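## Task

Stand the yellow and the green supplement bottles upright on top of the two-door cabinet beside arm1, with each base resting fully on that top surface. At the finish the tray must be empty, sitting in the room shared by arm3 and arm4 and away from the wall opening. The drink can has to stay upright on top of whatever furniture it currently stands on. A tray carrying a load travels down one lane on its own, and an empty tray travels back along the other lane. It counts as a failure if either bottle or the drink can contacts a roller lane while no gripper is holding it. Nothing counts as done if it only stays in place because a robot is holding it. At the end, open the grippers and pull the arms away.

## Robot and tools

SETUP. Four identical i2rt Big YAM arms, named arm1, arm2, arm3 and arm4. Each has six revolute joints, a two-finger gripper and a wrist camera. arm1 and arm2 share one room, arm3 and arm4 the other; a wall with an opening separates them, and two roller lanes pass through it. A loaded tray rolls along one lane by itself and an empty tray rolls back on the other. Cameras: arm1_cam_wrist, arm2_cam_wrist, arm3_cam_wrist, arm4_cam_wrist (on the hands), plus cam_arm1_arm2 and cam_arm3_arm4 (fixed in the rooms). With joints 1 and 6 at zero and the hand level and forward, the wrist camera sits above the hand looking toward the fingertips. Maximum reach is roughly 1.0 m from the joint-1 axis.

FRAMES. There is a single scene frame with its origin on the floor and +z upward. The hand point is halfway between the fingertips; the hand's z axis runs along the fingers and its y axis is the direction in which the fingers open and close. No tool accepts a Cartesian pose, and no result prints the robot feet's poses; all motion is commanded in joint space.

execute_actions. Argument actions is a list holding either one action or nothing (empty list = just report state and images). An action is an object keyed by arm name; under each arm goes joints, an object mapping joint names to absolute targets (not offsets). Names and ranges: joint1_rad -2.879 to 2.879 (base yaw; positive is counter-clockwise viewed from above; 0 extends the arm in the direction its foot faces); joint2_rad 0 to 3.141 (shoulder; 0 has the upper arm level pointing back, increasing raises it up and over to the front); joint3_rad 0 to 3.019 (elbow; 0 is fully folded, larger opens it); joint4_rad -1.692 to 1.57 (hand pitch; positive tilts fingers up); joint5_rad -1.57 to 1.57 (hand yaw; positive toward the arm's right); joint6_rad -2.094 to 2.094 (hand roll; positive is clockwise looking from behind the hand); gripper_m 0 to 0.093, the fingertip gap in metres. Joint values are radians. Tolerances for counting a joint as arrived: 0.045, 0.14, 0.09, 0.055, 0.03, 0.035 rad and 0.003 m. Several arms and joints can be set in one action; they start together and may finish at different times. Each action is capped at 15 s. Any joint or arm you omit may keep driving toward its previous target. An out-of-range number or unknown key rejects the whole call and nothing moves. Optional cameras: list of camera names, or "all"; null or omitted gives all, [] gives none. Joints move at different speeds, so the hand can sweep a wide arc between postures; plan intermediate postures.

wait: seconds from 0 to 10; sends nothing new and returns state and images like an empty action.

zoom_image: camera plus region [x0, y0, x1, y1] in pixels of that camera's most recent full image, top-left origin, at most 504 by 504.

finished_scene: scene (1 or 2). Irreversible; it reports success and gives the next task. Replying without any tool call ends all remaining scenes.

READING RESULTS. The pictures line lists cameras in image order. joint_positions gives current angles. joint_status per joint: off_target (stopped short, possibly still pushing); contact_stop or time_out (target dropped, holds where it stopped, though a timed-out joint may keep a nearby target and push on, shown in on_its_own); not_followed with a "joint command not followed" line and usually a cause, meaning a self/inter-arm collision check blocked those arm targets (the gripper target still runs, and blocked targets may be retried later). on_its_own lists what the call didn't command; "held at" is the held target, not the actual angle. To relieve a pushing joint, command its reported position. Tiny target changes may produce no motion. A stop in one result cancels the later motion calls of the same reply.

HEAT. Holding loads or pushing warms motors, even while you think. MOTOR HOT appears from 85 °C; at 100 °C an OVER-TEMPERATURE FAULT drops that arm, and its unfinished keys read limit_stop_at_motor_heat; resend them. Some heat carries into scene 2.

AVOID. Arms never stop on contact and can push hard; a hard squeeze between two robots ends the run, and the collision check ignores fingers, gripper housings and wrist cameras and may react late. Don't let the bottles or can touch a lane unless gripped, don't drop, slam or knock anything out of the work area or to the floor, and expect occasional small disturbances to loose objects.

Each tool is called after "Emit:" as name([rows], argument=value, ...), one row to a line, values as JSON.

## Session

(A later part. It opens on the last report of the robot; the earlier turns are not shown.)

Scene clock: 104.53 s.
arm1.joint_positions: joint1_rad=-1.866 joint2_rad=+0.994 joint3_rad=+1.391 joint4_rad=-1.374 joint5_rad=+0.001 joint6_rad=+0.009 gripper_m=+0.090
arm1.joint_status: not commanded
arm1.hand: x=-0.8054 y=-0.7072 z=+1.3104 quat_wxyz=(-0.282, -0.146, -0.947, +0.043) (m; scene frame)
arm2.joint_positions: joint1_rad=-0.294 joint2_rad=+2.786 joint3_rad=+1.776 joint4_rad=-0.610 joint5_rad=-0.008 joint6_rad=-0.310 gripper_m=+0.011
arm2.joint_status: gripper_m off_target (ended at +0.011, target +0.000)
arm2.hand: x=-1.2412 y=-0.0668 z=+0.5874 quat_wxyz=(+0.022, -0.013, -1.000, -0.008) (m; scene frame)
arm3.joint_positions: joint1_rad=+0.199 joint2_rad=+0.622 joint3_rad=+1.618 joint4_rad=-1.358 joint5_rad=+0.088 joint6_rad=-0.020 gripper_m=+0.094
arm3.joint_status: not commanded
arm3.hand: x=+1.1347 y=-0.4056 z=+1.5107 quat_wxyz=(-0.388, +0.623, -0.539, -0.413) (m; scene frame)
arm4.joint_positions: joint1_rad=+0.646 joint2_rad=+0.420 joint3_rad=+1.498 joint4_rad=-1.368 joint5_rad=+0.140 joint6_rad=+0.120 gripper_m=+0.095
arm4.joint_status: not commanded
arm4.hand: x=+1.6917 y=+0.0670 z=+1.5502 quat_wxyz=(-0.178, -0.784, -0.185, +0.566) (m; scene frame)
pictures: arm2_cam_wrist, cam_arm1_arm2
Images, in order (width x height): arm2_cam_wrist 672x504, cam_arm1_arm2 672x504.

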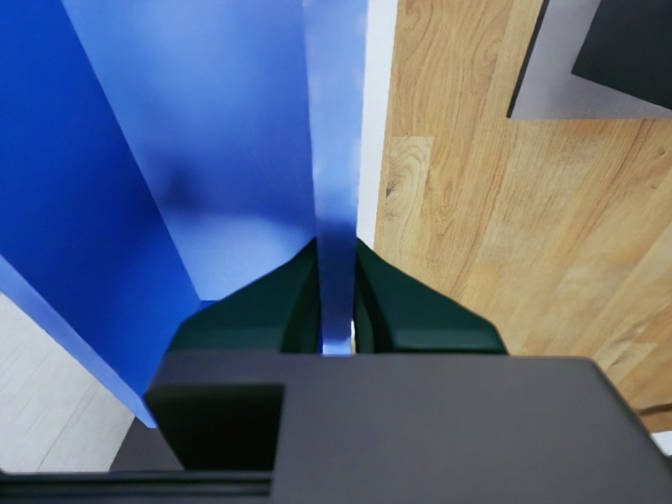

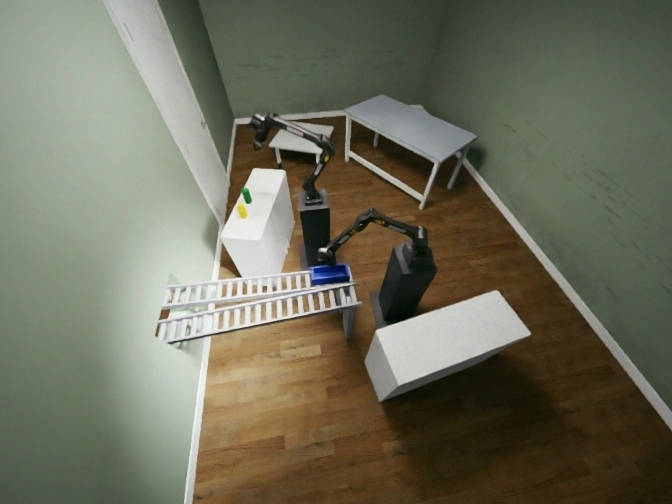

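Emit:
execute_actions([
  {"arm2":{"joints":{"joint2_rad":2.55,"joint4_rad":-0.84}}},
], cameras=[])

Emit:
execute_actions([
  {"arm2":{"joints":{"joint2_rad":2.22,"joint3_rad":1.68,"joint4_rad":-1.05}}},
], cameras=[])

Emit:
execute_actions([
  {"arm2":{"joints":{"joint1_rad":0.165,"joint6_rad":0.155}}},
], cameras=["arm2_cam_wrist","cam_arm1_arm2"])

Scene clock: 106.60 s.
arm1.joint_positions: joint1_rad=-1.866 joint2_rad=+0.994 joint3_rad=+1.391 joint4_rad=-1.374 joint5_rad=+0.001 joint6_rad=+0.009 gripper_m=+0.090
arm1.joint_status: not commanded
arm1.hand: x=-0.8054 y=-0.7072 z=+1.3104 quat_wxyz=(-0.282, -0.146, -0.947, +0.043) (m; scene frame)
arm2.joint_positions: joint1_rad=-0.294 joint2_rad=+2.572 joint3_rad=+1.786 joint4_rad=-0.827 joint5_rad=+0.000 joint6_rad=-0.308 gripper_m=+0.011
arm2.joint_status: all done
arm2.hand: x=-1.1988 y=-0.0828 z=+0.7197 quat_wxyz=(+0.020, -0.014, -1.000, -0.003) (m; scene frame)
arm3.joint_positions: joint1_rad=+0.199 joint2_rad=+0.622 joint3_rad=+1.618 joint4_rad=-1.358 joint5_rad=+0.088 joint6_rad=-0.020 gripper_m=+0.094
arm3.joint_status: not commanded
arm3.hand: x=+1.1347 y=-0.4056 z=+1.5107 quat_wxyz=(-0.388, +0.623, -0.539, -0.413) (m; scene frame)
arm4.joint_positions: joint1_rad=+0.646 joint2_rad=+0.420 joint3_rad=+1.498 joint4_rad=-1.368 joint5_rad=+0.140 joint6_rad=+0.120 gripper_m=+0.095
arm4.joint_status: not commanded
arm4.hand: x=+1.6917 y=+0.0670 z=+1.5502 quat_wxyz=(-0.178, -0.784, -0.185, +0.566) (m; scene frame)
pictures: none
No camera images: the call's "cameras" was empty. Leave "cameras" out to get every camera's image.

Scene clock: 108.07 s.
arm1.joint_positions: joint1_rad=-1.866 joint2_rad=+0.994 joint3_rad=+1.391 joint4_rad=-1.374 joint5_rad=+0.001 joint6_rad=+0.009 gripper_m=+0.090
arm1.joint_status: not commanded
arm1.hand: x=-0.8054 y=-0.7072 z=+1.3104 quat_wxyz=(-0.282, -0.146, -0.947, +0.043) (m; scene frame)
arm2.joint_positions: joint1_rad=-0.294 joint2_rad=+2.245 joint3_rad=+1.663 joint4_rad=-1.037 joint5_rad=+0.001 joint6_rad=-0.306 gripper_m=+0.011
arm2.joint_status: all done
arm2.hand: x=-1.2159 y=-0.0758 z=+0.8868 quat_wxyz=(+0.022, -0.015, -1.000, -0.004) (m; scene frame)
arm3.joint_positions: joint1_rad=+0.199 joint2_rad=+0.622 joint3_rad=+1.618 joint4_rad=-1.358 joint5_rad=+0.088 joint6_rad=-0.020 gripper_m=+0.094
arm3.joint_status: not commanded
arm3.hand: x=+1.1347 y=-0.4056 z=+1.5107 quat_wxyz=(-0.388, +0.623, -0.539, -0.413) (m; scene frame)
arm4.joint_positions: joint1_rad=+0.646 joint2_rad=+0.420 joint3_rad=+1.498 joint4_rad=-1.368 joint5_rad=+0.140 joint6_rad=+0.120 gripper_m=+0.095
arm4.joint_status: not commanded
arm4.hand: x=+1.6917 y=+0.0670 z=+1.5502 quat_wxyz=(-0.178, -0.784, -0.185, +0.566) (m; scene frame)
pictures: none
No camera images: the call's "cameras" was empty. Leave "cameras" out to get every camera's image.

Scene clock: 109.77 s.
arm1.joint_positions: joint1_rad=-1.866 joint2_rad=+0.994 joint3_rad=+1.391 joint4_rad=-1.374 joint5_rad=+0.001 joint6_rad=+0.009 gripper_m=+0.090
arm1.joint_status: not commanded
arm1.hand: x=-0.8054 y=-0.7072 z=+1.3104 quat_wxyz=(-0.282, -0.146, -0.947, +0.043) (m; scene frame)
arm2.joint_positions: joint1_rad=+0.155 joint2_rad=+2.245 joint3_rad=+1.663 joint4_rad=-1.037 joint5_rad=+0.002 joint6_rad=+0.146 gripper_m=+0.011
arm2.joint_status: all done
arm2.hand: x=-1.1846 y=+0.1978 z=+0.8850 quat_wxyz=(+0.023, -0.017, -1.000, +0.007) (m; scene frame)
arm3.joint_positions: joint1_rad=+0.199 joint2_rad=+0.622 joint3_rad=+1.618 joint4_rad=-1.358 joint5_rad=+0.088 joint6_rad=-0.020 gripper_m=+0.094
arm3.joint_status: not commanded
arm3.hand: x=+1.1347 y=-0.4056 z=+1.5107 quat_wxyz=(-0.388, +0.623, -0.539, -0.413) (m; scene frame)
arm4.joint_positions: joint1_rad=+0.646 joint2_rad=+0.420 joint3_rad=+1.498 joint4_rad=-1.368 joint5_rad=+0.140 joint6_rad=+0.120 gripper_m=+0.095
arm4.joint_status: not commanded
arm4.hand: x=+1.6917 y=+0.0670 z=+1.5502 quat_wxyz=(-0.178, -0.784, -0.185, +0.566) (m; scene frame)
pictures: arm2_cam_wrist, cam_arm1_arm2
Images, in order (width x height): arm2_cam_wrist 672x504, cam_arm1_arm2 672x504.

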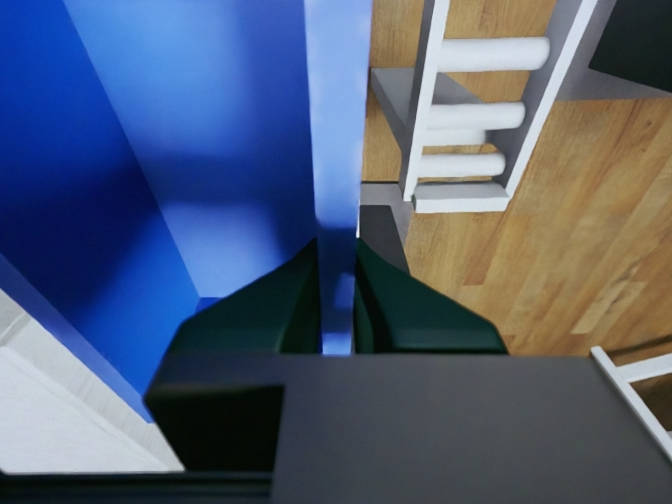

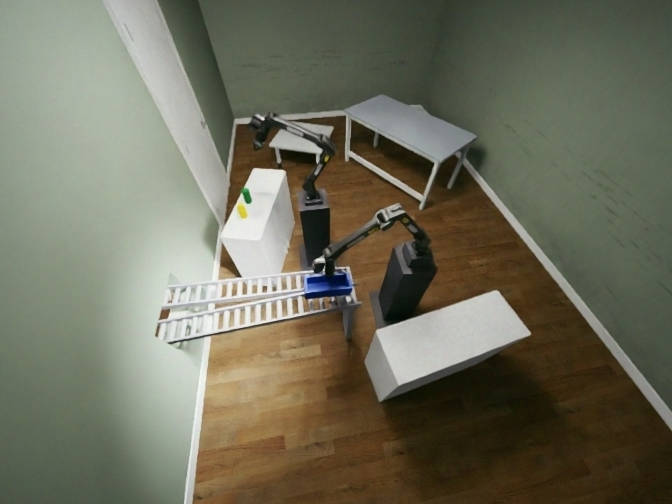

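Emit:
execute_actions([
  {"arm2":{"joints":{"joint1_rad":0.18,"joint2_rad":2.37,"joint4_rad":-0.89}}},
], cameras=["arm2_cam_wrist","cam_arm1_arm2"])

Emit:
zoom_image(camera="cam_arm1_arm2", region=[270,240,390,330])

Scene clock: 111.50 s.
arm1.joint_positions: joint1_rad=-1.866 joint2_rad=+0.994 joint3_rad=+1.391 joint4_rad=-1.374 joint5_rad=+0.001 joint6_rad=+0.009 gripper_m=+0.090
arm1.joint_status: not commanded
arm1.hand: x=-0.8054 y=-0.7072 z=+1.3104 quat_wxyz=(-0.282, -0.146, -0.947, +0.043) (m; scene frame)
arm2.joint_positions: joint1_rad=+0.172 joint2_rad=+2.406 joint3_rad=+1.655 joint4_rad=-0.906 joint5_rad=+0.002 joint6_rad=+0.146 gripper_m=+0.011
arm2.joint_status: all done
arm2.hand: x=-1.1987 y=+0.2062 z=+0.7848 quat_wxyz=(+0.043, -0.008, -0.999, +0.010) (m; scene frame)
arm3.joint_positions: joint1_rad=+0.199 joint2_rad=+0.622 joint3_rad=+1.618 joint4_rad=-1.358 joint5_rad=+0.088 joint6_rad=-0.020 gripper_m=+0.094
arm3.joint_status: not commanded
arm3.hand: x=+1.1347 y=-0.4056 z=+1.5107 quat_wxyz=(-0.388, +0.623, -0.539, -0.413) (m; scene frame)
arm4.joint_positions: joint1_rad=+0.646 joint2_rad=+0.420 joint3_rad=+1.498 joint4_rad=-1.368 joint5_rad=+0.140 joint6_rad=+0.120 gripper_m=+0.095
arm4.joint_status: not commanded
arm4.hand: x=+1.6917 y=+0.0670 z=+1.5502 quat_wxyz=(-0.178, -0.784, -0.185, +0.566) (m; scene frame)
pictures: arm2_cam_wrist, cam_arm1_arm2
Images, in order (width x height): arm2_cam_wrist 672x504, cam_arm1_arm2 672x504.

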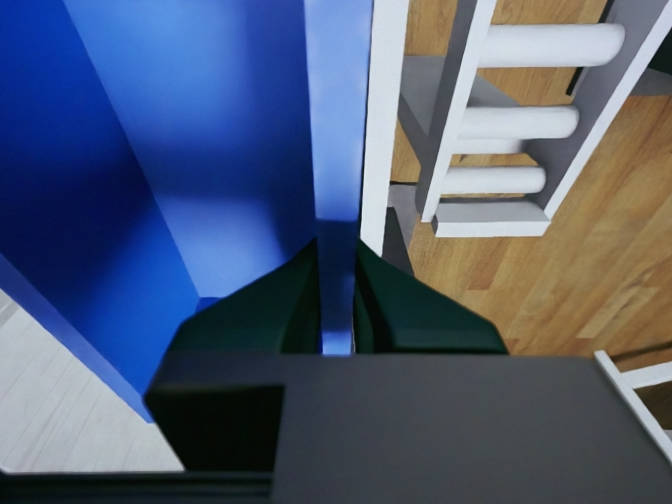

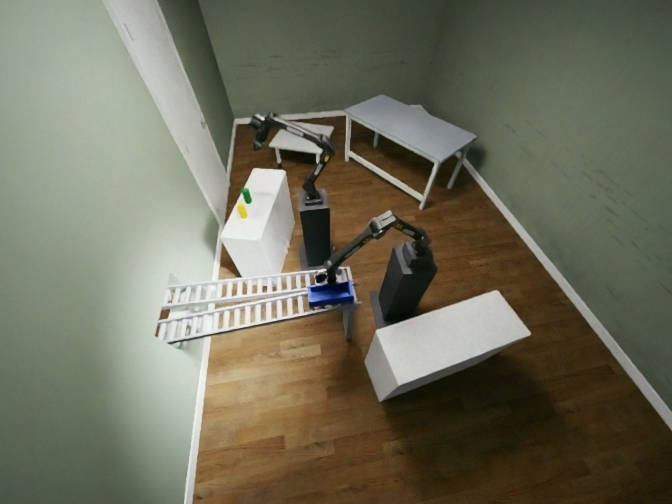

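Region (270, 240, 390, 330) of cam_arm1_arm2's 672x504 image, scaled by 4.200, with more detail than that image has; it fills the top 378 rows of this view, and the rest is white.

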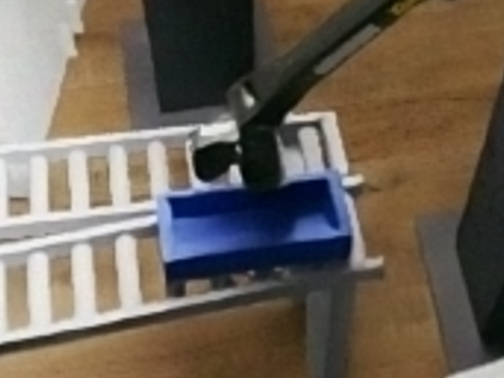

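Emit:
execute_actions([
  {"arm2":{"joints":{"joint2_rad":2.43,"joint4_rad":-0.81,"joint6_rad":0.17}}},
], cameras=["arm2_cam_wrist"])

Scene clock: 112.63 s.
arm1.joint_positions: joint1_rad=-1.866 joint2_rad=+0.994 joint3_rad=+1.391 joint4_rad=-1.374 joint5_rad=+0.001 joint6_rad=+0.009 gripper_m=+0.090
arm1.joint_status: not commanded
arm1.hand: x=-0.8054 y=-0.7072 z=+1.3104 quat_wxyz=(-0.282, -0.146, -0.947, +0.043) (m; scene frame)
arm2.joint_positions: joint1_rad=+0.172 joint2_rad=+2.438 joint3_rad=+1.655 joint4_rad=-0.830 joint5_rad=+0.000 joint6_rad=+0.159 gripper_m=+0.011
arm2.joint_status: all done
arm2.hand: x=-1.1901 y=+0.2075 z=+0.7647 quat_wxyz=(+0.021, -0.015, -1.000, +0.007) (m; scene frame)
arm3.joint_positions: joint1_rad=+0.199 joint2_rad=+0.622 joint3_rad=+1.618 joint4_rad=-1.358 joint5_rad=+0.088 joint6_rad=-0.020 gripper_m=+0.094
arm3.joint_status: not commanded
arm3.hand: x=+1.1347 y=-0.4056 z=+1.5107 quat_wxyz=(-0.388, +0.623, -0.539, -0.413) (m; scene frame)
arm4.joint_positions: joint1_rad=+0.646 joint2_rad=+0.420 joint3_rad=+1.498 joint4_rad=-1.368 joint5_rad=+0.140 joint6_rad=+0.120 gripper_m=+0.095
arm4.joint_status: not commanded
arm4.hand: x=+1.6917 y=+0.0670 z=+1.5502 quat_wxyz=(-0.178, -0.784, -0.185, +0.566) (m; scene frame)
pictures: arm2_cam_wrist
Images, in order (width x height): arm2_cam_wrist 672x504.

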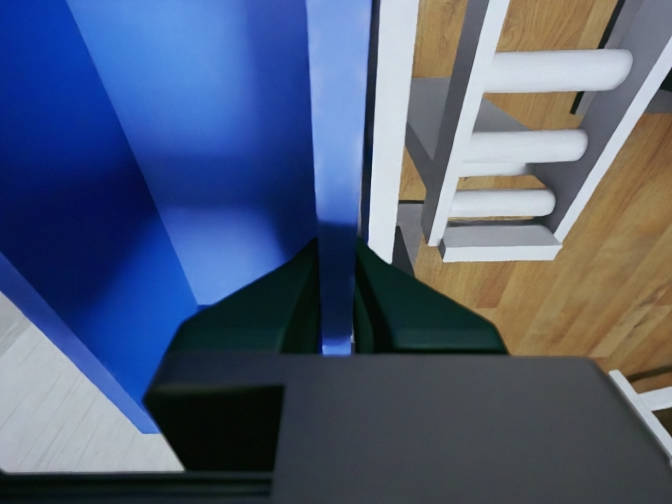

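Emit:
execute_actions([
  {"arm2":{"joints":{"joint1_rad":0.145,"joint2_rad":2.46,"joint4_rad":-0.79}}},
], cameras=["arm2_cam_wrist","cam_arm1_arm2"])

Emit:
zoom_image(camera="cam_arm1_arm2", region=[270,240,390,330])

Scene clock: 113.87 s.
arm1.joint_positions: joint1_rad=-1.866 joint2_rad=+0.994 joint3_rad=+1.391 joint4_rad=-1.374 joint5_rad=+0.001 joint6_rad=+0.009 gripper_m=+0.090
arm1.joint_status: not commanded
arm1.hand: x=-0.8054 y=-0.7072 z=+1.3104 quat_wxyz=(-0.282, -0.146, -0.947, +0.043) (m; scene frame)
arm2.joint_positions: joint1_rad=+0.161 joint2_rad=+2.447 joint3_rad=+1.655 joint4_rad=-0.815 joint5_rad=-0.010 joint6_rad=+0.164 gripper_m=+0.011
arm2.joint_status: all done
arm2.hand: x=-1.1887 y=+0.2024 z=+0.7594 quat_wxyz=(+0.019, -0.023, -1.000, +0.001) (m; scene frame)
arm3.joint_positions: joint1_rad=+0.199 joint2_rad=+0.622 joint3_rad=+1.618 joint4_rad=-1.358 joint5_rad=+0.088 joint6_rad=-0.020 gripper_m=+0.094
arm3.joint_status: not commanded
arm3.hand: x=+1.1347 y=-0.4056 z=+1.5107 quat_wxyz=(-0.388, +0.623, -0.539, -0.413) (m; scene frame)
arm4.joint_positions: joint1_rad=+0.646 joint2_rad=+0.420 joint3_rad=+1.498 joint4_rad=-1.368 joint5_rad=+0.140 joint6_rad=+0.120 gripper_m=+0.095
arm4.joint_status: not commanded
arm4.hand: x=+1.6917 y=+0.0670 z=+1.5502 quat_wxyz=(-0.178, -0.784, -0.185, +0.566) (m; scene frame)
pictures: arm2_cam_wrist, cam_arm1_arm2
Images, in order (width x height): arm2_cam_wrist 672x504, cam_arm1_arm2 672x504.

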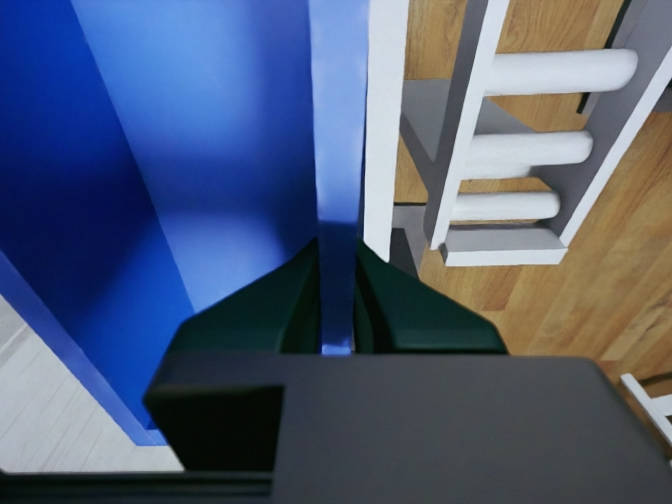

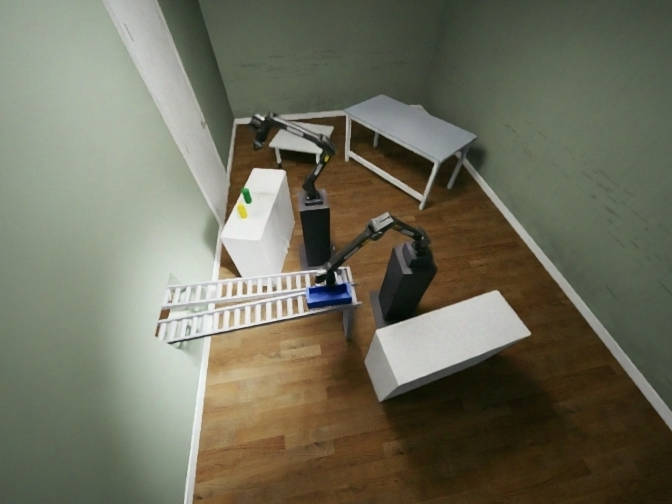

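Region (270, 240, 390, 330) of cam_arm1_arm2's 672x504 image, scaled by 4.200, with more detail than that image has; it fills the top 378 rows of this view, and the rest is white.

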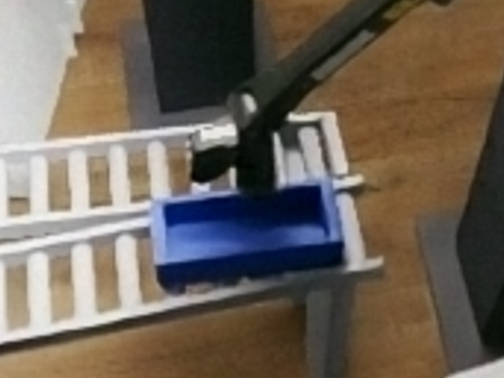

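Emit:
execute_actions([
  {"arm2":{"joints":{"joint2_rad":2.447,"gripper_m":0.035}}},
], cameras=["arm2_cam_wrist"])

Emit:
execute_actions([
  {"arm2":{"joints":{"joint2_rad":2.28,"joint4_rad":-0.97}}},
], cameras=["cam_arm1_arm2"])

Scene clock: 115.03 s.
arm1.joint_positions: joint1_rad=-1.866 joint2_rad=+0.994 joint3_rad=+1.391 joint4_rad=-1.374 joint5_rad=+0.001 joint6_rad=+0.009 gripper_m=+0.090
arm1.joint_status: not commanded
arm1.hand: x=-0.8054 y=-0.7072 z=+1.3104 quat_wxyz=(-0.282, -0.146, -0.947, +0.043) (m; scene frame)
arm2.joint_positions: joint1_rad=+0.157 joint2_rad=+2.447 joint3_rad=+1.655 joint4_rad=-0.807 joint5_rad=-0.004 joint6_rad=+0.164 gripper_m=+0.035
arm2.joint_status: all done
arm2.hand: x=-1.1862 y=+0.1990 z=+0.7593 quat_wxyz=(+0.014, -0.025, -1.000, +0.003) (m; scene frame)
arm3.joint_positions: joint1_rad=+0.199 joint2_rad=+0.622 joint3_rad=+1.618 joint4_rad=-1.358 joint5_rad=+0.088 joint6_rad=-0.020 gripper_m=+0.094
arm3.joint_status: not commanded
arm3.hand: x=+1.1347 y=-0.4056 z=+1.5107 quat_wxyz=(-0.388, +0.623, -0.539, -0.413) (m; scene frame)
arm4.joint_positions: joint1_rad=+0.646 joint2_rad=+0.420 joint3_rad=+1.498 joint4_rad=-1.368 joint5_rad=+0.140 joint6_rad=+0.120 gripper_m=+0.095
arm4.joint_status: not commanded
arm4.hand: x=+1.6917 y=+0.0670 z=+1.5502 quat_wxyz=(-0.178, -0.784, -0.185, +0.566) (m; scene frame)
pictures: arm2_cam_wrist
Images, in order (width x height): arm2_cam_wrist 672x504.

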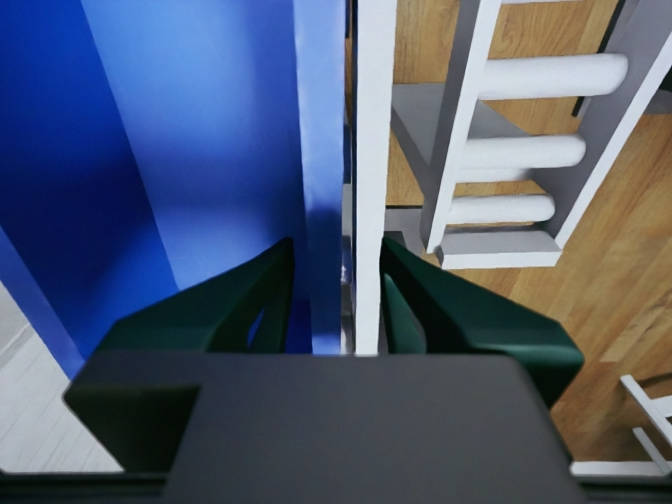

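Scene clock: 116.30 s.
arm1.joint_positions: joint1_rad=-1.866 joint2_rad=+0.994 joint3_rad=+1.391 joint4_rad=-1.374 joint5_rad=+0.001 joint6_rad=+0.009 gripper_m=+0.090
arm1.joint_status: not commanded
arm1.hand: x=-0.8054 y=-0.7072 z=+1.3104 quat_wxyz=(-0.282, -0.146, -0.947, +0.043) (m; scene frame)
arm2.joint_positions: joint1_rad=+0.157 joint2_rad=+2.279 joint3_rad=+1.661 joint4_rad=-0.954 joint5_rad=-0.004 joint6_rad=+0.164 gripper_m=+0.035
arm2.joint_status: all done
arm2.hand: x=-1.1731 y=+0.2012 z=+0.8628 quat_wxyz=(+0.001, -0.025, -1.000, +0.001) (m; scene frame)
arm3.joint_positions: joint1_rad=+0.199 joint2_rad=+0.622 joint3_rad=+1.618 joint4_rad=-1.358 joint5_rad=+0.088 joint6_rad=-0.020 gripper_m=+0.094
arm3.joint_status: not commanded
arm3.hand: x=+1.1347 y=-0.4056 z=+1.5107 quat_wxyz=(-0.388, +0.623, -0.539, -0.413) (m; scene frame)
arm4.joint_positions: joint1_rad=+0.646 joint2_rad=+0.420 joint3_rad=+1.498 joint4_rad=-1.368 joint5_rad=+0.140 joint6_rad=+0.120 gripper_m=+0.095
arm4.joint_status: not commanded
arm4.hand: x=+1.6917 y=+0.0670 z=+1.5502 quat_wxyz=(-0.178, -0.784, -0.185, +0.566) (m; scene frame)
pictures: cam_arm1_arm2
Images, in order (width x height): cam_arm1_arm2 672x504.

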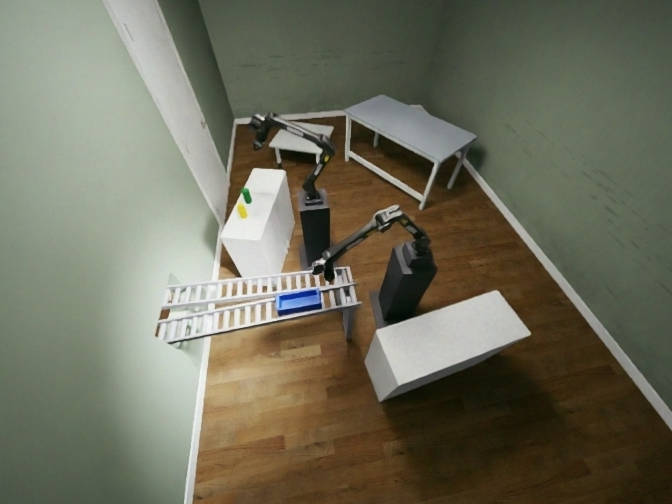

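Rolling.

Emit:
execute_actions([
  {"arm2":{"joints":{"joint2_rad":1.6,"joint3_rad":1.5,"joint4_rad":-1.3}}},
], cameras=[])

Emit:
wait(seconds=7)

Scene clock: 118.17 s.
arm1.joint_positions: joint1_rad=-1.866 joint2_rad=+0.994 joint3_rad=+1.391 joint4_rad=-1.374 joint5_rad=+0.001 joint6_rad=+0.009 gripper_m=+0.090
arm1.joint_status: not commanded
arm1.hand: x=-0.8054 y=-0.7072 z=+1.3104 quat_wxyz=(-0.282, -0.146, -0.947, +0.043) (m; scene frame)
arm2.joint_positions: joint1_rad=+0.157 joint2_rad=+1.608 joint3_rad=+1.486 joint4_rad=-1.285 joint5_rad=-0.004 joint6_rad=+0.164 gripper_m=+0.035
arm2.joint_status: all done
arm2.hand: x=-1.2804 y=+0.1910 z=+1.1737 quat_wxyz=(-0.081, -0.025, -0.996, -0.010) (m; scene frame)
arm3.joint_positions: joint1_rad=+0.199 joint2_rad=+0.622 joint3_rad=+1.618 joint4_rad=-1.358 joint5_rad=+0.088 joint6_rad=-0.020 gripper_m=+0.094
arm3.joint_status: not commanded
arm3.hand: x=+1.1347 y=-0.4056 z=+1.5107 quat_wxyz=(-0.388, +0.623, -0.539, -0.413) (m; scene frame)
arm4.joint_positions: joint1_rad=+0.646 joint2_rad=+0.420 joint3_rad=+1.498 joint4_rad=-1.368 joint5_rad=+0.140 joint6_rad=+0.120 gripper_m=+0.095
arm4.joint_status: not commanded
arm4.hand: x=+1.6917 y=+0.0670 z=+1.5502 quat_wxyz=(-0.178, -0.784, -0.185, +0.566) (m; scene frame)
pictures: none
No camera images: the call's "cameras" was empty. Leave "cameras" out to get every camera's image.

Scene clock: 125.17 s.
arm1.joint_positions: joint1_rad=-1.866 joint2_rad=+0.994 joint3_rad=+1.391 joint4_rad=-1.374 joint5_rad=+0.001 joint6_rad=+0.009 gripper_m=+0.090
arm1.joint_status: not commanded
arm1.hand: x=-0.8054 y=-0.7072 z=+1.3104 quat_wxyz=(-0.282, -0.146, -0.947, +0.043) (m; scene frame)
arm2.joint_positions: joint1_rad=+0.157 joint2_rad=+1.608 joint3_rad=+1.486 joint4_rad=-1.285 joint5_rad=-0.004 joint6_rad=+0.164 gripper_m=+0.035
arm2.joint_status: all done
arm2.hand: x=-1.2804 y=+0.1910 z=+1.1737 quat_wxyz=(-0.081, -0.025, -0.996, -0.010) (m; scene frame)
arm3.joint_positions: joint1_rad=+0.199 joint2_rad=+0.622 joint3_rad=+1.618 joint4_rad=-1.358 joint5_rad=+0.088 joint6_rad=-0.020 gripper_m=+0.094
arm3.joint_status: not commanded
arm3.hand: x=+1.1347 y=-0.4056 z=+1.5107 quat_wxyz=(-0.388, +0.623, -0.539, -0.413) (m; scene frame)
arm4.joint_positions: joint1_rad=+0.646 joint2_rad=+0.420 joint3_rad=+1.498 joint4_rad=-1.368 joint5_rad=+0.140 joint6_rad=+0.120 gripper_m=+0.095
arm4.joint_status: not commanded
arm4.hand: x=+1.6917 y=+0.0670 z=+1.5502 quat_wxyz=(-0.178, -0.784, -0.185, +0.566) (m; scene frame)
wait: 7.00 s; at rest by 0.27 s
pictures: arm1_cam_wrist, arm2_cam_wrist, arm3_cam_wrist, arm4_cam_wrist, cam_arm1_arm2, cam_arm3_arm4
Images, in order (width x height): arm1_cam_wrist 672x504, arm2_cam_wrist 672x504, arm3_cam_wrist 672x504, arm4_cam_wrist 672x504, cam_arm1_arm2 672x504, cam_arm3_arm4 672x504.

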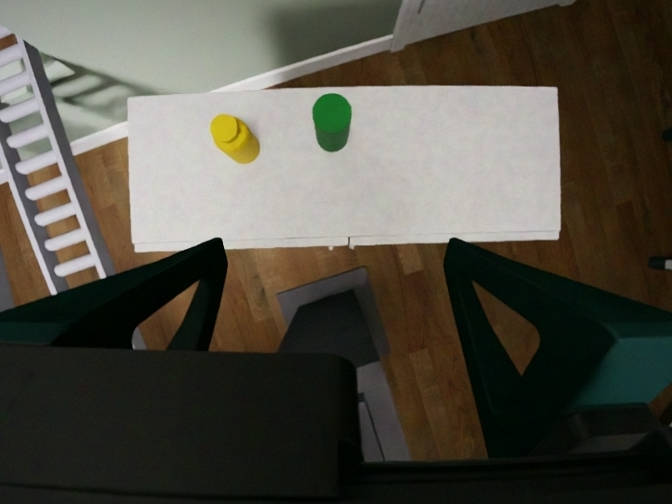

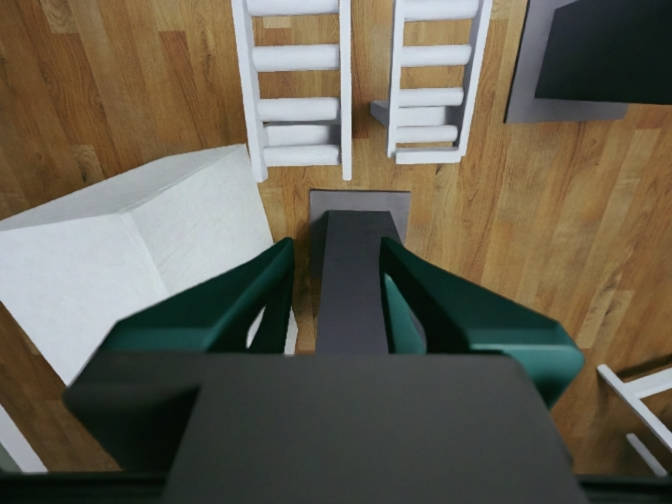

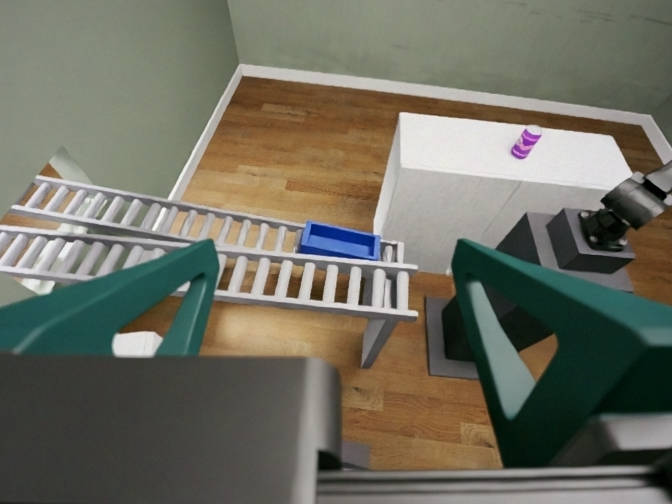

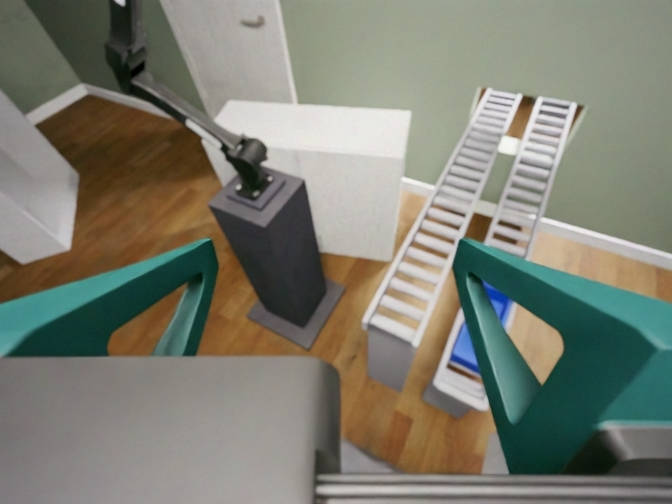

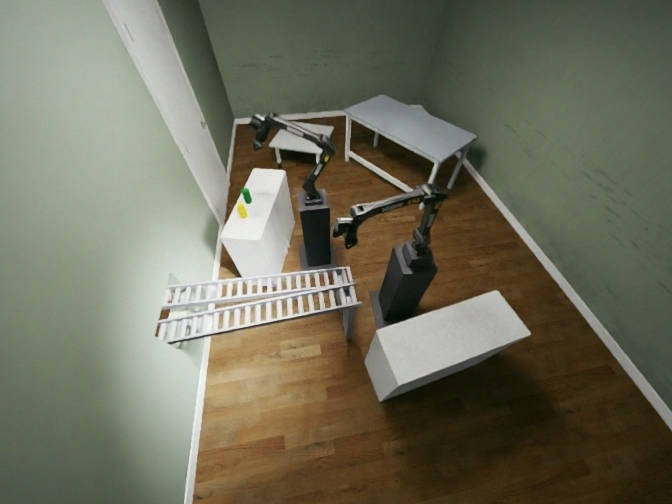

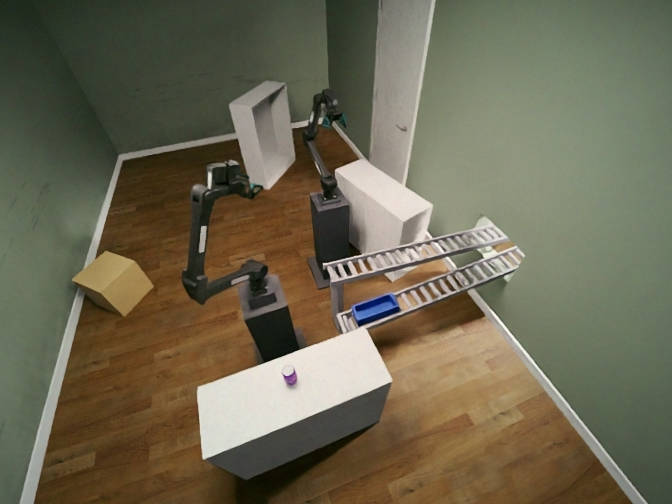

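Emit:
finished_scene(scene=2)

The scene is finished: the task was done.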